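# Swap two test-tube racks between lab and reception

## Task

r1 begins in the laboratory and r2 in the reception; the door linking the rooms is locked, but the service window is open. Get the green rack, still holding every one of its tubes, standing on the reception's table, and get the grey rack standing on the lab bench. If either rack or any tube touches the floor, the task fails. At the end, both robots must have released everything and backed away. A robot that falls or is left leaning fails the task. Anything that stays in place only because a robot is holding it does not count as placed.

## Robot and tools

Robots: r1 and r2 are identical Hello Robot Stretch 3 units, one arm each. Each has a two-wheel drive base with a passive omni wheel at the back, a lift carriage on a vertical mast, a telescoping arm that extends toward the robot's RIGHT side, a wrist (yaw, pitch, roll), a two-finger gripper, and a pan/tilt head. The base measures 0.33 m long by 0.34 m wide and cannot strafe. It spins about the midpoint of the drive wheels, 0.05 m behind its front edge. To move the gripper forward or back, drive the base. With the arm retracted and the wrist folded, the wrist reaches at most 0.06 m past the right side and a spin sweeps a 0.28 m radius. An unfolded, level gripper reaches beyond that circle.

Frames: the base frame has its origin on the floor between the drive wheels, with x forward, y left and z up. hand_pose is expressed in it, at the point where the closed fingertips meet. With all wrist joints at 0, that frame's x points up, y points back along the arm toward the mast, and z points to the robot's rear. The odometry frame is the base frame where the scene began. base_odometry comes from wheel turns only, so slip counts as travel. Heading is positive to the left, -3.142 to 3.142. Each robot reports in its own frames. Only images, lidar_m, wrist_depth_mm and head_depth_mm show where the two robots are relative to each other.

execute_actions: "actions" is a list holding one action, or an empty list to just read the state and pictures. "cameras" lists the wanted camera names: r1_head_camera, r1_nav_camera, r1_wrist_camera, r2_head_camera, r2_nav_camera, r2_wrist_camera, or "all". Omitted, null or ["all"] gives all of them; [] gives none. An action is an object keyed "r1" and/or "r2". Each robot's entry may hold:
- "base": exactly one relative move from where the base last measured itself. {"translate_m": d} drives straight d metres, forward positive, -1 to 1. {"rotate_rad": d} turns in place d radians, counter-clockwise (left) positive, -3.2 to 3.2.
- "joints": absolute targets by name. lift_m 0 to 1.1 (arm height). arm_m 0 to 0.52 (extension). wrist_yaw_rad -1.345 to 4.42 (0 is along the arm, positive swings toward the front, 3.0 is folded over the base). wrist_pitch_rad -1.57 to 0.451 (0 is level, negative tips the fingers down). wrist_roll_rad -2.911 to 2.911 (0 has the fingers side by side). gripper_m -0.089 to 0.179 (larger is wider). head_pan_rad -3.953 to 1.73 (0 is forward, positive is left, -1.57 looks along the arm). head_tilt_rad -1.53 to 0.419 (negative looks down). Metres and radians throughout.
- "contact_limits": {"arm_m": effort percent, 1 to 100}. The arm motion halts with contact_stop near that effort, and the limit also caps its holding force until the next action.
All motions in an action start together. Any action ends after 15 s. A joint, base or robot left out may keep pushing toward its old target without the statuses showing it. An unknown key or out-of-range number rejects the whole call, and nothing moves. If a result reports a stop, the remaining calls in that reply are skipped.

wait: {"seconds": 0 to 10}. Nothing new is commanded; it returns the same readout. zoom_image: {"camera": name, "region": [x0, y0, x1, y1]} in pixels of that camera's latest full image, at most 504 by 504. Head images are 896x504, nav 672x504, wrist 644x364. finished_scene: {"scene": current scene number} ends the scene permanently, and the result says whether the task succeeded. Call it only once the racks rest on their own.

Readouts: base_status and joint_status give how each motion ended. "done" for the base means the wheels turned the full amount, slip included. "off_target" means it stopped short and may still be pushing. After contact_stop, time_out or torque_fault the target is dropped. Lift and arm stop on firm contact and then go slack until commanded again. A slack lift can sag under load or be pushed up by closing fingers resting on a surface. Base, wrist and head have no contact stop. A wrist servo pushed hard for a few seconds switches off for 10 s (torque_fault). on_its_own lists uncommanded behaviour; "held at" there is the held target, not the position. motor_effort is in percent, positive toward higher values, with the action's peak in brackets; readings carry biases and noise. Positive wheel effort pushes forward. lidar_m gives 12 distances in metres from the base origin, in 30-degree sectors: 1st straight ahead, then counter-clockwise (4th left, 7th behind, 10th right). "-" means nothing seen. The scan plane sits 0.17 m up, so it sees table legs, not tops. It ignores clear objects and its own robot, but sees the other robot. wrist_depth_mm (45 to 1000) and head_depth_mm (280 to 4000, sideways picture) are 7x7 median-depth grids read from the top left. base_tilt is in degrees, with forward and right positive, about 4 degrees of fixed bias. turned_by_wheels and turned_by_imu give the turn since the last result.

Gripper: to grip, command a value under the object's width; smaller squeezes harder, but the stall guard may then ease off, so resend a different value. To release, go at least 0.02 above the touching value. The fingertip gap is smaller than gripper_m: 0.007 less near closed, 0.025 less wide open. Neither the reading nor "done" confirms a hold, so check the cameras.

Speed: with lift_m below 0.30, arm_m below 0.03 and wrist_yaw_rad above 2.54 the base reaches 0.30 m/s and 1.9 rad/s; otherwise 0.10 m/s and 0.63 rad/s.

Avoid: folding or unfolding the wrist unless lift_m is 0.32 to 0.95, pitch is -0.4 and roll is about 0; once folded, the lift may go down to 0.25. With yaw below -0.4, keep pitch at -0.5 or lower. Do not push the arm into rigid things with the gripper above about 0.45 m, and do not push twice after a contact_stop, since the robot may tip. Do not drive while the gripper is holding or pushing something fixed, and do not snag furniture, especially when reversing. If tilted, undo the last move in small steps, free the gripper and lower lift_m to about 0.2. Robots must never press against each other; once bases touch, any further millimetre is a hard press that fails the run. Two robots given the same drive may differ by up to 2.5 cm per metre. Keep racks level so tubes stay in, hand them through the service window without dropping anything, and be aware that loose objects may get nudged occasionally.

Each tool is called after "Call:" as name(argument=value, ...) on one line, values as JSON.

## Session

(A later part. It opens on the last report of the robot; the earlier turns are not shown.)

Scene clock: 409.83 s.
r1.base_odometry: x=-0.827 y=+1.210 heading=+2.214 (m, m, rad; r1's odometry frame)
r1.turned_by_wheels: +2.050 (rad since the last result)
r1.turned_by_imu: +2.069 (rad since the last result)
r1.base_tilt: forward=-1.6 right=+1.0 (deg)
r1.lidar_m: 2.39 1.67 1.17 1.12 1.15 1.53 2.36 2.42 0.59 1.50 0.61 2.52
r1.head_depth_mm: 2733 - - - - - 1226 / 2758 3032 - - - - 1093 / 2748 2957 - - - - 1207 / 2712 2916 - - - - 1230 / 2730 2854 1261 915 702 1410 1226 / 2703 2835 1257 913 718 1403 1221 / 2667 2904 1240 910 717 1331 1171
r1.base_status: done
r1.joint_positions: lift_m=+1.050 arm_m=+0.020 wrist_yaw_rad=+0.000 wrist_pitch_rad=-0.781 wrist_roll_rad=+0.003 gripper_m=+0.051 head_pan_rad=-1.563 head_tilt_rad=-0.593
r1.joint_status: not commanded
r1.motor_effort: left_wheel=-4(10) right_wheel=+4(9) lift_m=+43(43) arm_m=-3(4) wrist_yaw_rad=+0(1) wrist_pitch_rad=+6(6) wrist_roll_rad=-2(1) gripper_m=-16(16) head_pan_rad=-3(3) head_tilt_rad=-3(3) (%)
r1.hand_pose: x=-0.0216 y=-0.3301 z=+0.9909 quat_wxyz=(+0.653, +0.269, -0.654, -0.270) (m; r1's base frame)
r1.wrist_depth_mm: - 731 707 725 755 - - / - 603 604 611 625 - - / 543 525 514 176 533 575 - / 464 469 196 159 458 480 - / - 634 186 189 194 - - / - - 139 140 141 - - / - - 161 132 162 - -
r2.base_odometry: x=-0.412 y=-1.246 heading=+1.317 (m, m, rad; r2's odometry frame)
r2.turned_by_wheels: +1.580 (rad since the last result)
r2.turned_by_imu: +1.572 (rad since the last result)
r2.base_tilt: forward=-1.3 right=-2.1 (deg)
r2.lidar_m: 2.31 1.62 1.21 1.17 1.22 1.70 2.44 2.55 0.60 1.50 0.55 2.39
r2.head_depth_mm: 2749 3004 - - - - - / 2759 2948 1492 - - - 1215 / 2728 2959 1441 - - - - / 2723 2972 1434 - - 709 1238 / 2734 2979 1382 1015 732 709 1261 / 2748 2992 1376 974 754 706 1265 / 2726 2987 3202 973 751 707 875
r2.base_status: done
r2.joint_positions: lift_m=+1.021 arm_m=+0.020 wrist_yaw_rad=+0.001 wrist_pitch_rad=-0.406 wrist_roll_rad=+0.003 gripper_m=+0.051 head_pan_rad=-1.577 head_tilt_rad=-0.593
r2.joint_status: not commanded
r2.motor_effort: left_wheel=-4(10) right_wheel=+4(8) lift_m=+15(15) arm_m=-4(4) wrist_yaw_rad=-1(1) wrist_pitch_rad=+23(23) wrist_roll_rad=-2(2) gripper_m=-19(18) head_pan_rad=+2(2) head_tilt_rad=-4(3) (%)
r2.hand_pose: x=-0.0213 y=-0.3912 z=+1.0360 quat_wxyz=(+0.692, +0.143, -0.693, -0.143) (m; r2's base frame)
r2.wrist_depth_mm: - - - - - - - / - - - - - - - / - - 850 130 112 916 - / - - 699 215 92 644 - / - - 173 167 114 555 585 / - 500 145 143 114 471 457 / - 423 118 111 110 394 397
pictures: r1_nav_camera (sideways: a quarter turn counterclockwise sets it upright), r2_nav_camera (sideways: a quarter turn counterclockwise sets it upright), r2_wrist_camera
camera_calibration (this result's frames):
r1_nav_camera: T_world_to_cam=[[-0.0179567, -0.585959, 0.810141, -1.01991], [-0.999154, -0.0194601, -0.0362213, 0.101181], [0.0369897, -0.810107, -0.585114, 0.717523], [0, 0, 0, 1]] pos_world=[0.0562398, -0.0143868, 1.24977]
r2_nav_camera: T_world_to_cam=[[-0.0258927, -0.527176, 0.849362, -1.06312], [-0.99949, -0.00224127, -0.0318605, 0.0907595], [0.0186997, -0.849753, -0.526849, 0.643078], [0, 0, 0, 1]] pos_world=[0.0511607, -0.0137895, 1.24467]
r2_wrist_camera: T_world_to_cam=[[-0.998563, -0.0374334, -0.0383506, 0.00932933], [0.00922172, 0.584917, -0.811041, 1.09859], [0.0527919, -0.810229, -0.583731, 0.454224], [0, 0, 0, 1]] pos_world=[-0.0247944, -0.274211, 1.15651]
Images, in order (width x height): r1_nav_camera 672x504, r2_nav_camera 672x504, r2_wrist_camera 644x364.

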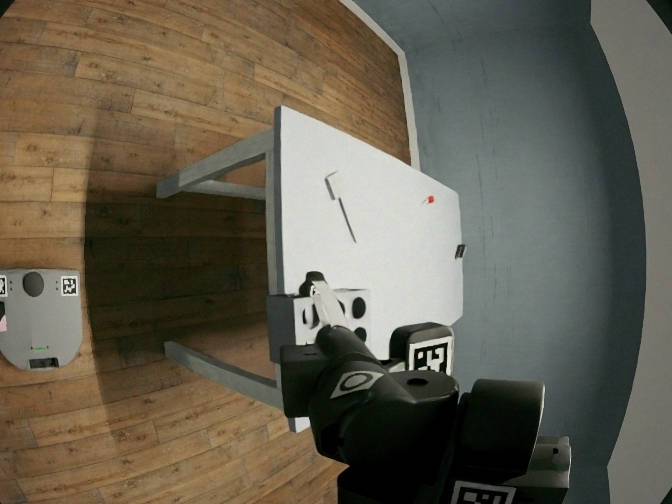

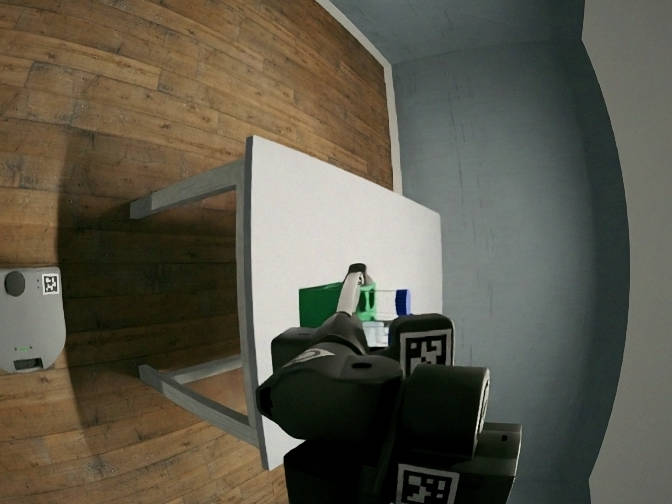

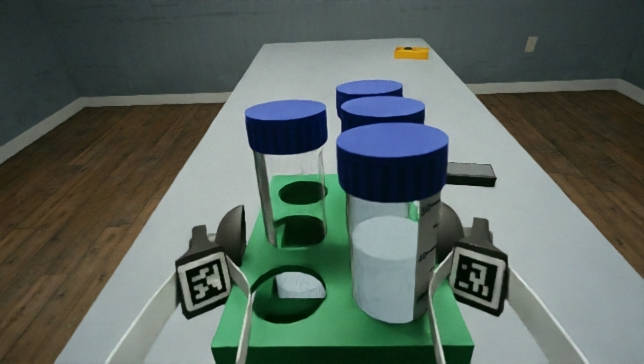

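Call:
execute_actions(actions=[{"r1": {"base": {"translate_m": -0.08}, "joints": {"arm_m": 0.40, "lift_m": 0.915, "wrist_pitch_rad": -0.98}}, "r2": {"base": {"translate_m": 0.05}, "joints": {"arm_m": 0.29, "lift_m": 0.83}}}], cameras=["r1_head_camera", "r2_head_camera"])

Scene clock: 422.03 s.
r1.base_odometry: x=-0.779 y=+1.146 heading=+2.214 (m, m, rad; r1's odometry frame)
r1.turned_by_wheels: +0.000 (rad since the last result)
r1.turned_by_imu: -0.001 (rad since the last result)
r1.base_tilt: forward=-1.6 right=+1.2 (deg)
r1.lidar_m: 2.47 1.66 1.18 1.12 1.15 1.53 2.27 2.33 0.56 1.87 0.66 2.60
r1.head_depth_mm: 2782 3069 3291 - - 1427 1235 / 2775 3088 - 892 752 864 1213 / 2753 3027 - 925 748 1450 1162 / 2707 2878 - 732 740 1441 1232 / 2722 2879 1258 919 720 1440 1225 / 2712 2859 1244 913 719 1432 1219 / 2681 2871 1245 909 716 1397 1219
r1.base_status: done
r1.joint_positions: lift_m=+0.915 arm_m=+0.400 wrist_yaw_rad=+0.000 wrist_pitch_rad=-0.994 wrist_roll_rad=+0.003 gripper_m=+0.051 head_pan_rad=-1.563 head_tilt_rad=-0.593
r1.joint_status: all done
r1.motor_effort: left_wheel=-4(9) right_wheel=+5(6) lift_m=+31(35) arm_m=+3(3) wrist_yaw_rad=+1(1) wrist_pitch_rad=+3(5) wrist_roll_rad=-2(2) gripper_m=-17(16) head_pan_rad=-2(2) head_tilt_rad=-3(3) (%)
r1.hand_pose: x=-0.0216 y=-0.6642 z=+0.8259 quat_wxyz=(+0.621, +0.337, -0.622, -0.338) (m; r1's base frame)
r1.wrist_depth_mm: 304 306 310 310 316 316 - / 280 280 284 286 290 291 - / 262 264 256 176 262 268 - / 241 244 187 160 242 249 256 / 225 230 189 190 195 234 235 / 213 215 141 140 142 220 222 / 200 199 162 132 161 207 209
r2.base_odometry: x=-0.399 y=-1.198 heading=+1.317 (m, m, rad; r2's odometry frame)
r2.turned_by_wheels: +0.000 (rad since the last result)
r2.turned_by_imu: -0.002 (rad since the last result)
r2.base_tilt: forward=-1.3 right=-2.1 (deg)
r2.lidar_m: 2.26 1.59 1.21 1.17 1.22 1.69 2.50 2.60 0.63 1.70 0.53 2.34
r2.head_depth_mm: 2733 3012 1508 954 803 - - / 2729 2983 1415 1086 - 1401 1269 / 2733 3002 1398 - 714 711 1279 / 2734 2933 1394 1070 712 710 1270 / 2723 2989 1382 977 756 710 1262 / 2717 2987 2863 974 754 707 1206 / 2690 3018 3185 2372 752 709 1198
r2.base_status: done
r2.joint_positions: lift_m=+0.831 arm_m=+0.290 wrist_yaw_rad=+0.001 wrist_pitch_rad=-0.405 wrist_roll_rad=+0.003 gripper_m=+0.051 head_pan_rad=-1.577 head_tilt_rad=-0.593
r2.joint_status: all done
r2.motor_effort: left_wheel=-4(7) right_wheel=+4(9) lift_m=+16(16) arm_m=+4(6) wrist_yaw_rad=-2(1) wrist_pitch_rad=+23(23) wrist_roll_rad=-2(2) gripper_m=-19(19) head_pan_rad=+2(3) head_tilt_rad=-3(3) (%)
r2.hand_pose: x=-0.0214 y=-0.6606 z=+0.8461 quat_wxyz=(+0.692, +0.143, -0.693, -0.143) (m; r2's base frame)
r2.wrist_depth_mm: - - - - 914 982 - / - - 650 609 600 563 558 / - 504 437 130 112 423 410 / - 368 356 213 92 328 313 / 313 297 174 166 114 289 276 / 255 252 144 143 114 243 234 / 223 219 118 111 110 203 205
pictures: r1_head_camera (sideways: a quarter turn clockwise sets it upright), r2_head_camera (sideways: a quarter turn clockwise sets it upright)
camera_calibration (this result's frames):
r1_head_camera: T_world_to_cam=[[-0.00207408, 0.563207, -0.826313, 1.09754], [0.998669, -0.0414122, -0.0307329, 0.0395981], [-0.0515285, -0.825277, -0.562372, 0.68855], [0, 0, 0, 1]] pos_world=[-0.00178911, -0.0482584, 1.29535]
r2_head_camera: T_world_to_cam=[[-0.0183715, 0.520165, -0.853868, 1.12469], [0.998811, -0.0290156, -0.039166, 0.0424243], [-0.0451482, -0.853572, -0.519014, 0.634344], [0, 0, 0, 1]] pos_world=[0.00692796, -0.0423379, 1.29124]
Images, in order (width x height): r1_head_camera 896x504, r2_head_camera 896x504.

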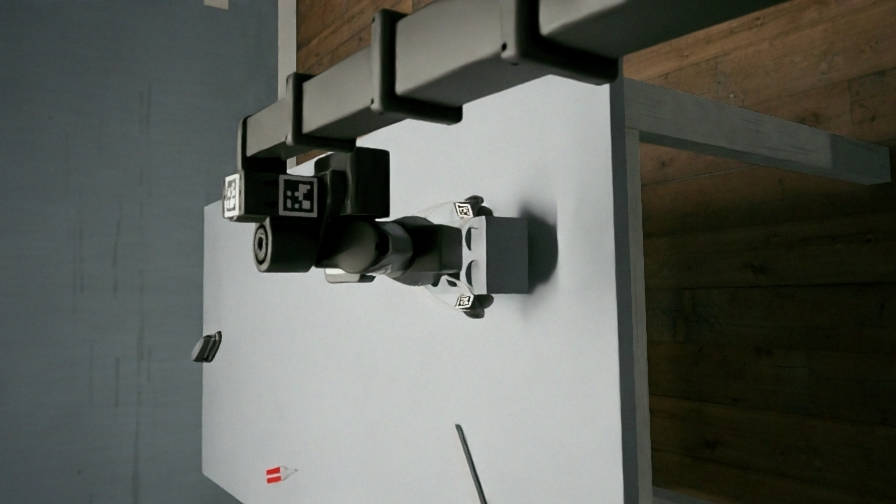

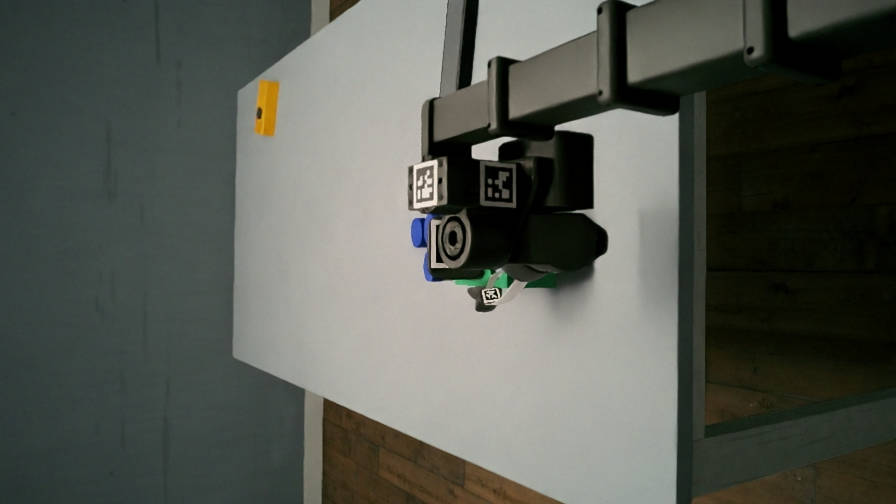

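Call:
execute_actions(actions=[{"r1": {"joints": {"lift_m": 0.897}}, "r2": {"joints": {"lift_m": 0.803}}}], cameras=[])

Scene clock: 428.00 s.
r1.base_odometry: x=-0.779 y=+1.146 heading=+2.214 (m, m, rad; r1's odometry frame)
r1.turned_by_wheels: +0.000 (rad since the last result)
r1.turned_by_imu: +0.000 (rad since the last result)
r1.base_tilt: forward=-1.6 right=+1.1 (deg)
r1.lidar_m: 2.47 1.66 1.17 1.12 1.15 1.52 2.27 2.32 0.56 1.87 0.66 2.59
r1.head_depth_mm: 2796 3108 3121 - - 1423 1221 / 2776 3051 3293 - 751 867 1213 / 2717 3021 - 907 747 1447 1159 / 2748 2891 - 753 741 1446 1230 / 2714 2878 1254 935 719 1436 1230 / 2684 2848 1251 911 718 1436 1223 / 2689 2875 1242 908 716 1398 1220
r1.base_status: not commanded
r1.joint_positions: lift_m=+0.897 arm_m=+0.400 wrist_yaw_rad=+0.000 wrist_pitch_rad=-0.994 wrist_roll_rad=+0.003 gripper_m=+0.051 head_pan_rad=-1.563 head_tilt_rad=-0.593
r1.joint_status: all done
r1.motor_effort: left_wheel=-4(4) right_wheel=+5(4) lift_m=+31(28) arm_m=+2(3) wrist_yaw_rad=+1(1) wrist_pitch_rad=+4(4) wrist_roll_rad=-1(2) gripper_m=-16(17) head_pan_rad=-3(3) head_tilt_rad=-3(3) (%)
r1.hand_pose: x=-0.0216 y=-0.6642 z=+0.8079 quat_wxyz=(+0.621, +0.337, -0.622, -0.338) (m; r1's base frame)
r1.wrist_depth_mm: 280 280 283 289 289 293 - / 256 258 262 264 266 268 - / 238 239 233 176 242 247 253 / 222 223 186 159 224 230 232 / 207 209 189 189 195 216 217 / 196 196 140 140 141 203 203 / 185 183 161 132 162 190 191
r2.base_odometry: x=-0.399 y=-1.198 heading=+1.317 (m, m, rad; r2's odometry frame)
r2.turned_by_wheels: +0.000 (rad since the last result)
r2.turned_by_imu: -0.001 (rad since the last result)
r2.base_tilt: forward=-1.3 right=-2.1 (deg)
r2.lidar_m: 2.26 1.59 1.21 1.17 1.22 1.69 2.49 2.60 0.63 1.70 0.53 2.34
r2.head_depth_mm: 2753 3015 1509 954 777 - - / 2743 2995 1406 1035 - 1404 1270 / 2706 2974 1400 1076 - 714 1269 / 2733 2985 1388 1025 - 711 1265 / 2719 2972 1381 982 757 710 1262 / 2711 3002 2825 972 754 708 1207 / 2742 2999 3155 2380 752 712 1199
r2.base_status: not commanded
r2.joint_positions: lift_m=+0.804 arm_m=+0.290 wrist_yaw_rad=+0.001 wrist_pitch_rad=-0.402 wrist_roll_rad=+0.003 gripper_m=+0.051 head_pan_rad=-1.577 head_tilt_rad=-0.593
r2.joint_status: all done
r2.motor_effort: left_wheel=-4(4) right_wheel=+4(4) lift_m=+15(13) arm_m=+3(3) wrist_yaw_rad=-1(1) wrist_pitch_rad=+21(22) wrist_roll_rad=-2(1) gripper_m=-19(19) head_pan_rad=+2(2) head_tilt_rad=-4(3) (%)
r2.hand_pose: x=-0.0214 y=-0.6611 z=+0.8199 quat_wxyz=(+0.692, +0.141, -0.693, -0.141) (m; r2's base frame)
r2.wrist_depth_mm: - - - 875 837 805 - / - - 566 548 524 501 482 / - 410 376 127 112 355 317 / 341 322 309 206 89 293 289 / 264 261 168 163 111 249 240 / 224 223 144 142 112 213 205 / 192 191 120 113 112 179 179
pictures: none
No camera images: the call's "cameras" was empty. Leave "cameras" out to get every camera's image.

Call:
execute_actions(actions=[{"r1": {"joints": {"lift_m": 0.893}}, "r2": {"joints": {"lift_m": 0.790}}}], cameras=["r2_wrist_camera"])

Scene clock: 434.07 s.
r1.base_odometry: x=-0.779 y=+1.146 heading=+2.214 (m, m, rad; r1's odometry frame)
r1.turned_by_wheels: +0.000 (rad since the last result)
r1.turned_by_imu: +0.000 (rad since the last result)
r1.base_tilt: forward=-1.6 right=+1.2 (deg)
r1.lidar_m: 2.47 1.67 1.17 1.12 1.15 1.52 2.27 2.33 0.56 1.86 0.66 2.61
r1.head_depth_mm: 2794 3111 3148 2471 - 1429 1226 / 2786 3049 3283 - 753 864 1212 / 2775 3035 - 894 748 1454 1156 / 2748 2918 - 758 740 1438 1226 / 2701 2876 1256 916 720 1434 1223 / 2704 2849 1250 907 718 1434 1222 / 2697 2870 1244 906 714 1399 1219
r1.base_status: not commanded
r1.joint_positions: lift_m=+0.893 arm_m=+0.400 wrist_yaw_rad=+0.000 wrist_pitch_rad=-0.994 wrist_roll_rad=+0.003 gripper_m=+0.051 head_pan_rad=-1.563 head_tilt_rad=-0.593
r1.joint_status: all done
r1.motor_effort: left_wheel=-4(4) right_wheel=+4(4) lift_m=+30(30) arm_m=+3(3) wrist_yaw_rad=+0(1) wrist_pitch_rad=+4(4) wrist_roll_rad=-2(2) gripper_m=-16(16) head_pan_rad=-3(3) head_tilt_rad=-3(2) (%)
r1.hand_pose: x=-0.0216 y=-0.6642 z=+0.8040 quat_wxyz=(+0.621, +0.337, -0.622, -0.338) (m; r1's base frame)
r1.wrist_depth_mm: 274 275 278 281 285 285 - / 252 255 256 256 262 266 276 / 234 234 230 176 238 241 245 / 218 219 186 158 219 224 230 / 204 206 199 199 203 211 213 / 192 193 139 140 140 197 199 / 180 180 168 131 161 186 188
r2.base_odometry: x=-0.399 y=-1.198 heading=+1.317 (m, m, rad; r2's odometry frame)
r2.turned_by_wheels: +0.000 (rad since the last result)
r2.turned_by_imu: -0.001 (rad since the last result)
r2.base_tilt: forward=-1.3 right=-2.1 (deg)
r2.lidar_m: 2.26 1.59 1.20 1.17 1.22 1.69 2.49 2.60 0.63 1.71 0.53 2.34
r2.head_depth_mm: 2769 3047 1501 954 764 - - / 2738 2963 1413 1032 - 1052 1270 / 2727 2985 1401 1031 - 712 1273 / 2720 2977 1393 1024 - 711 1271 / 2722 2962 1382 976 755 711 1263 / 2724 2999 2841 976 753 708 1204 / 2721 3012 3158 2369 752 708 1200
r2.base_status: not commanded
r2.joint_positions: lift_m=+0.791 arm_m=+0.290 wrist_yaw_rad=+0.001 wrist_pitch_rad=-0.379 wrist_roll_rad=+0.003 gripper_m=+0.051 head_pan_rad=-1.577 head_tilt_rad=-0.593
r2.joint_status: all done
r2.motor_effort: left_wheel=-4(4) right_wheel=+4(4) lift_m=+13(17) arm_m=+4(4) wrist_yaw_rad=-1(1) wrist_pitch_rad=+10(21) wrist_roll_rad=-2(2) gripper_m=-19(19) head_pan_rad=+2(2) head_tilt_rad=-3(3) (%)
r2.hand_pose: x=-0.0213 y=-0.6638 z=+0.8122 quat_wxyz=(+0.694, +0.134, -0.695, -0.134) (m; r2's base frame)
r2.wrist_depth_mm: - - - 926 884 844 - / - - 574 514 494 510 496 / - 411 362 122 114 350 308 / 337 313 293 184 87 287 282 / 257 252 167 157 103 242 232 / 214 213 143 142 111 205 198 / 185 183 123 114 113 172 172
pictures: r2_wrist_camera
camera_calibration (this result's frames):
r2_wrist_camera: T_world_to_cam=[[-0.998571, -0.0382515, -0.037333, -0.0108721], [0.00932919, 0.563011, -0.826397, 1.07451], [0.0526298, -0.825564, -0.561849, 0.0747474], [0, 0, 0, 1]] pos_world=[-0.0248148, -0.543667, 0.929562]
Images, in order (width x height): r2_wrist_camera 644x364.

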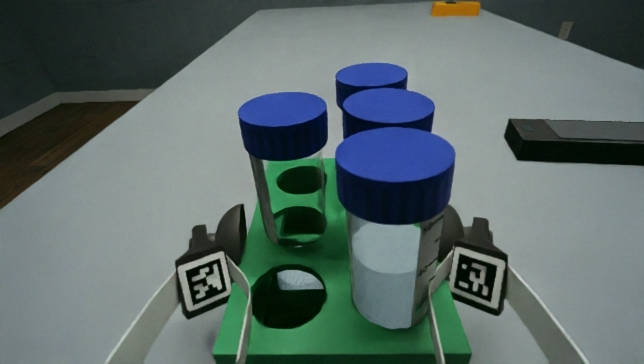

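Both racks are resting. Releasing, then clearing away.

Call:
execute_actions(actions=[{"r1": {"joints": {"gripper_m": 0.179}}, "r2": {"joints": {"gripper_m": 0.179}}}], cameras=[])

Call:
execute_actions(actions=[{"r1": {"joints": {"lift_m": 0.97, "arm_m": 0.02}}, "r2": {"joints": {"lift_m": 0.82, "arm_m": 0.0}}}], cameras=["r1_head_camera", "r2_head_camera"])

Scene clock: 441.97 s.
r1.base_odometry: x=-0.779 y=+1.146 heading=+2.214 (m, m, rad; r1's odometry frame)
r1.turned_by_wheels: +0.000 (rad since the last result)
r1.turned_by_imu: -0.001 (rad since the last result)
r1.base_tilt: forward=-1.6 right=+1.1 (deg)
r1.lidar_m: 2.47 1.66 1.18 1.12 1.15 1.53 2.28 2.33 0.56 1.87 0.66 2.60
r1.head_depth_mm: 2776 3083 3181 2470 - 1424 1226 / 2786 3093 3291 - 753 863 1207 / 2742 2994 - 908 748 1452 1157 / 2720 2882 - 759 739 1449 1236 / 2746 2853 1256 933 722 1448 1230 / 2695 2878 1251 912 719 1438 1226 / 2705 2875 1244 907 714 1393 1221
r1.base_status: not commanded
r1.joint_positions: lift_m=+0.893 arm_m=+0.400 wrist_yaw_rad=+0.000 wrist_pitch_rad=-0.992 wrist_roll_rad=+0.003 gripper_m=+0.179 head_pan_rad=-1.563 head_tilt_rad=-0.593
r1.joint_status: all done
r1.motor_effort: left_wheel=-4(4) right_wheel=+4(4) lift_m=+30(30) arm_m=+3(3) wrist_yaw_rad=+0(1) wrist_pitch_rad=+3(4) wrist_roll_rad=-2(2) gripper_m=+0(85) head_pan_rad=-2(2) head_tilt_rad=-2(2) (%)
r1.hand_pose: x=-0.0216 y=-0.6646 z=+0.8042 quat_wxyz=(+0.621, +0.336, -0.622, -0.337) (m; r1's base frame)
r1.wrist_depth_mm: 275 277 282 281 286 288 - / 254 251 258 261 264 264 278 / 235 236 231 176 239 244 246 / 221 217 187 159 219 227 229 / 205 205 200 189 205 212 214 / - 194 162 141 173 198 199 / - 182 161 133 179 185 189
r2.base_odometry: x=-0.399 y=-1.198 heading=+1.317 (m, m, rad; r2's odometry frame)
r2.turned_by_wheels: +0.000 (rad since the last result)
r2.turned_by_imu: -0.001 (rad since the last result)
r2.base_tilt: forward=-1.3 right=-2.1 (deg)
r2.lidar_m: 2.26 1.59 1.21 1.17 1.22 1.69 2.49 2.61 0.63 1.71 0.53 2.34
r2.head_depth_mm: 2783 3054 1515 950 765 - - / 2722 2976 1403 1033 - 1056 1273 / 2763 2963 1402 1030 - 714 1269 / 2749 2957 1384 1026 - 711 1269 / 2699 2945 1388 977 756 711 1257 / 2725 3021 2861 974 752 707 1205 / 2712 2981 3197 2381 751 708 1204
r2.base_status: not commanded
r2.joint_positions: lift_m=+0.791 arm_m=+0.290 wrist_yaw_rad=+0.001 wrist_pitch_rad=-0.376 wrist_roll_rad=+0.003 gripper_m=+0.179 head_pan_rad=-1.577 head_tilt_rad=-0.593
r2.joint_status: all done
r2.motor_effort: left_wheel=-4(4) right_wheel=+4(4) lift_m=+13(13) arm_m=+4(4) wrist_yaw_rad=-2(1) wrist_pitch_rad=+8(10) wrist_roll_rad=-1(1) gripper_m=+0(84) head_pan_rad=+2(2) head_tilt_rad=-2(4) (%)
r2.hand_pose: x=-0.0213 y=-0.6641 z=+0.8129 quat_wxyz=(+0.694, +0.133, -0.695, -0.132) (m; r2's base frame)
r2.wrist_depth_mm: - - - 968 892 838 - / - - 571 520 492 518 498 / - 412 374 125 117 353 313 / 337 317 299 187 90 291 281 / 258 259 241 157 120 237 241 / 215 210 199 142 118 201 - / 179 183 123 118 116 174 168
pictures: none
No camera images: the call's "cameras" was empty. Leave "cameras" out to get every camera's image.

Scene clock: 445.97 s.
r1.base_odometry: x=-0.779 y=+1.146 heading=+2.214 (m, m, rad; r1's odometry frame)
r1.turned_by_wheels: +0.000 (rad since the last result)
r1.turned_by_imu: +0.000 (rad since the last result)
r1.base_tilt: forward=-1.6 right=+1.2 (deg)
r1.lidar_m: 2.46 1.66 1.18 1.12 1.15 1.52 2.28 2.33 0.57 1.87 0.66 2.60
r1.head_depth_mm: 2813 3104 3119 2463 - - - / 2784 3063 3137 1011 - - - / 2760 2989 1276 926 - - - / 2687 2877 1264 858 - - - / 2682 2894 1257 916 722 1445 1200 / 2725 2876 1250 911 717 1440 1201 / 2705 2857 1243 908 716 1398 1219
r1.base_status: not commanded
r1.joint_positions: lift_m=+0.970 arm_m=+0.020 wrist_yaw_rad=+0.000 wrist_pitch_rad=-0.991 wrist_roll_rad=+0.003 gripper_m=+0.179 head_pan_rad=-1.563 head_tilt_rad=-0.593
r1.joint_status: all done
r1.motor_effort: left_wheel=-4(4) right_wheel=+4(4) lift_m=+42(42) arm_m=-3(4) wrist_yaw_rad=+0(0) wrist_pitch_rad=+3(3) wrist_roll_rad=-2(2) gripper_m=+1(1) head_pan_rad=-2(3) head_tilt_rad=-2(3) (%)
r1.hand_pose: x=-0.0216 y=-0.2855 z=+0.8810 quat_wxyz=(+0.621, +0.336, -0.623, -0.337) (m; r1's base frame)
r1.wrist_depth_mm: 385 391 393 392 395 405 - / 365 368 367 371 377 388 - / 560 - - - 596 - - / - 966 - - - - - / - - - - - - - / 969 997 982 - - - - / - 971 951 990 939 991 959
r2.base_odometry: x=-0.399 y=-1.198 heading=+1.317 (m, m, rad; r2's odometry frame)
r2.turned_by_wheels: +0.000 (rad since the last result)
r2.turned_by_imu: -0.001 (rad since the last result)
r2.base_tilt: forward=-1.1 right=-2.0 (deg)
r2.lidar_m: 2.26 1.59 1.21 1.17 1.22 1.69 2.49 2.59 0.63 1.70 0.53 2.34
r2.head_depth_mm: 2750 3014 1512 953 764 715 1184 / 2743 2960 1403 952 765 675 1333 / 2729 3000 1393 988 761 673 - / 2727 2957 1394 836 734 670 - / 2735 2973 1379 982 755 712 1266 / 2707 2999 2852 974 753 688 1204 / 2733 3017 3189 2368 751 710 1199
r2.base_status: not commanded
r2.joint_positions: lift_m=+0.819 arm_m=+0.003 wrist_yaw_rad=+0.001 wrist_pitch_rad=-0.376 wrist_roll_rad=+0.003 gripper_m=+0.179 head_pan_rad=-1.577 head_tilt_rad=-0.593
r2.joint_status: all done
joint sent to its limit — the command would take r2.arm_m past its lower limit, so that joint was sent only as far as its limit.
r2.motor_effort: left_wheel=-4(4) right_wheel=+4(4) lift_m=+40(42) arm_m=-4(2) wrist_yaw_rad=-1(1) wrist_pitch_rad=+8(9) wrist_roll_rad=-2(1) gripper_m=+0(0) head_pan_rad=+2(3) head_tilt_rad=-3(3) (%)
r2.hand_pose: x=-0.0213 y=-0.3776 z=+0.8415 quat_wxyz=(+0.694, +0.133, -0.695, -0.132) (m; r2's base frame)
r2.wrist_depth_mm: - - - - - - - / - - 687 454 648 554 630 / - 517 473 383 443 436 429 / - 373 362 353 347 339 333 / 308 310 296 292 289 286 280 / - 393 - - - 928 - / - 454 - - - 985 947
pictures: r1_head_camera (sideways: a quarter turn clockwise sets it upright), r2_head_camera (sideways: a quarter turn clockwise sets it upright)
camera_calibration (this result's frames):
r1_head_camera: T_world_to_cam=[[-0.00207243, 0.563211, -0.82631, 1.09754], [0.998669, -0.0414151, -0.0307331, 0.0395984], [-0.0515309, -0.825274, -0.562376, 0.688556], [0, 0, 0, 1]] pos_world=[-0.00178926, -0.0482583, 1.29535]
r2_head_camera: T_world_to_cam=[[-0.0183726, 0.520174, -0.853863, 1.12469], [0.998811, -0.029013, -0.0391662, 0.0424246], [-0.0451464, -0.853567, -0.519023, 0.634355], [0, 0, 0, 1]] pos_world=[0.00692806, -0.0423378, 1.29124]
Images, in order (width x height): r1_head_camera 896x504, r2_head_camera 896x504.

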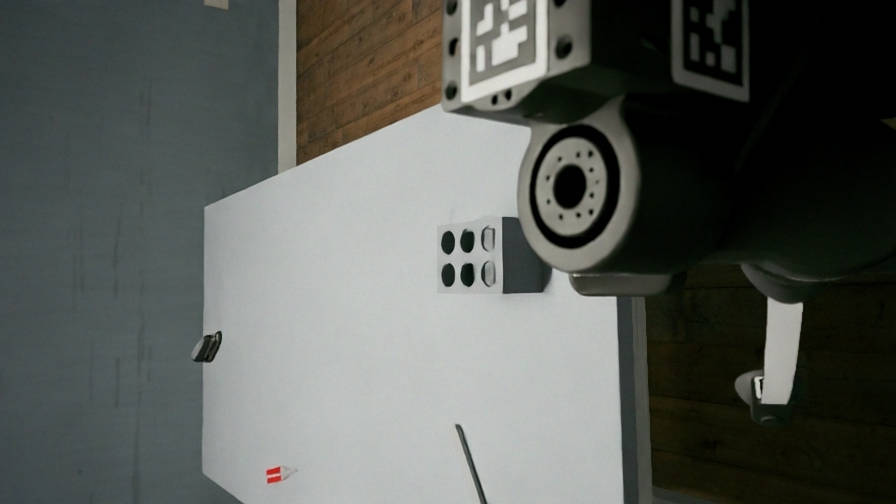

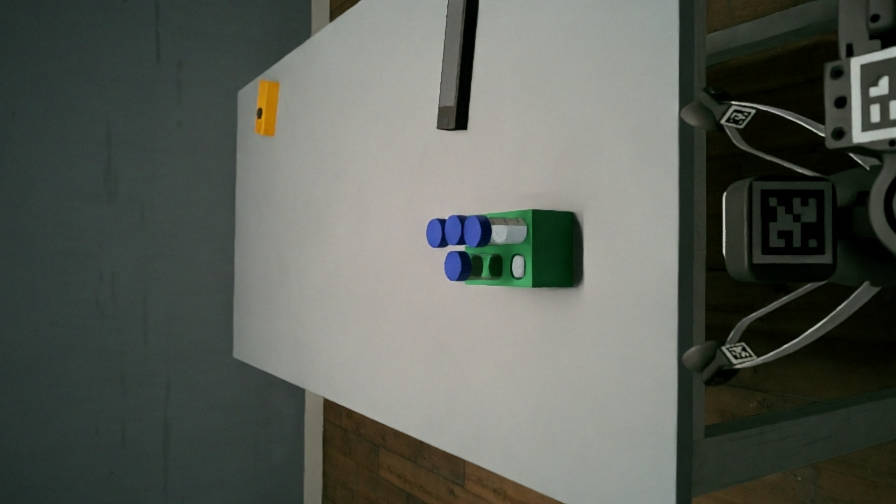

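Call:
finished_scene(scene=2)

The scene is finished: the task was done.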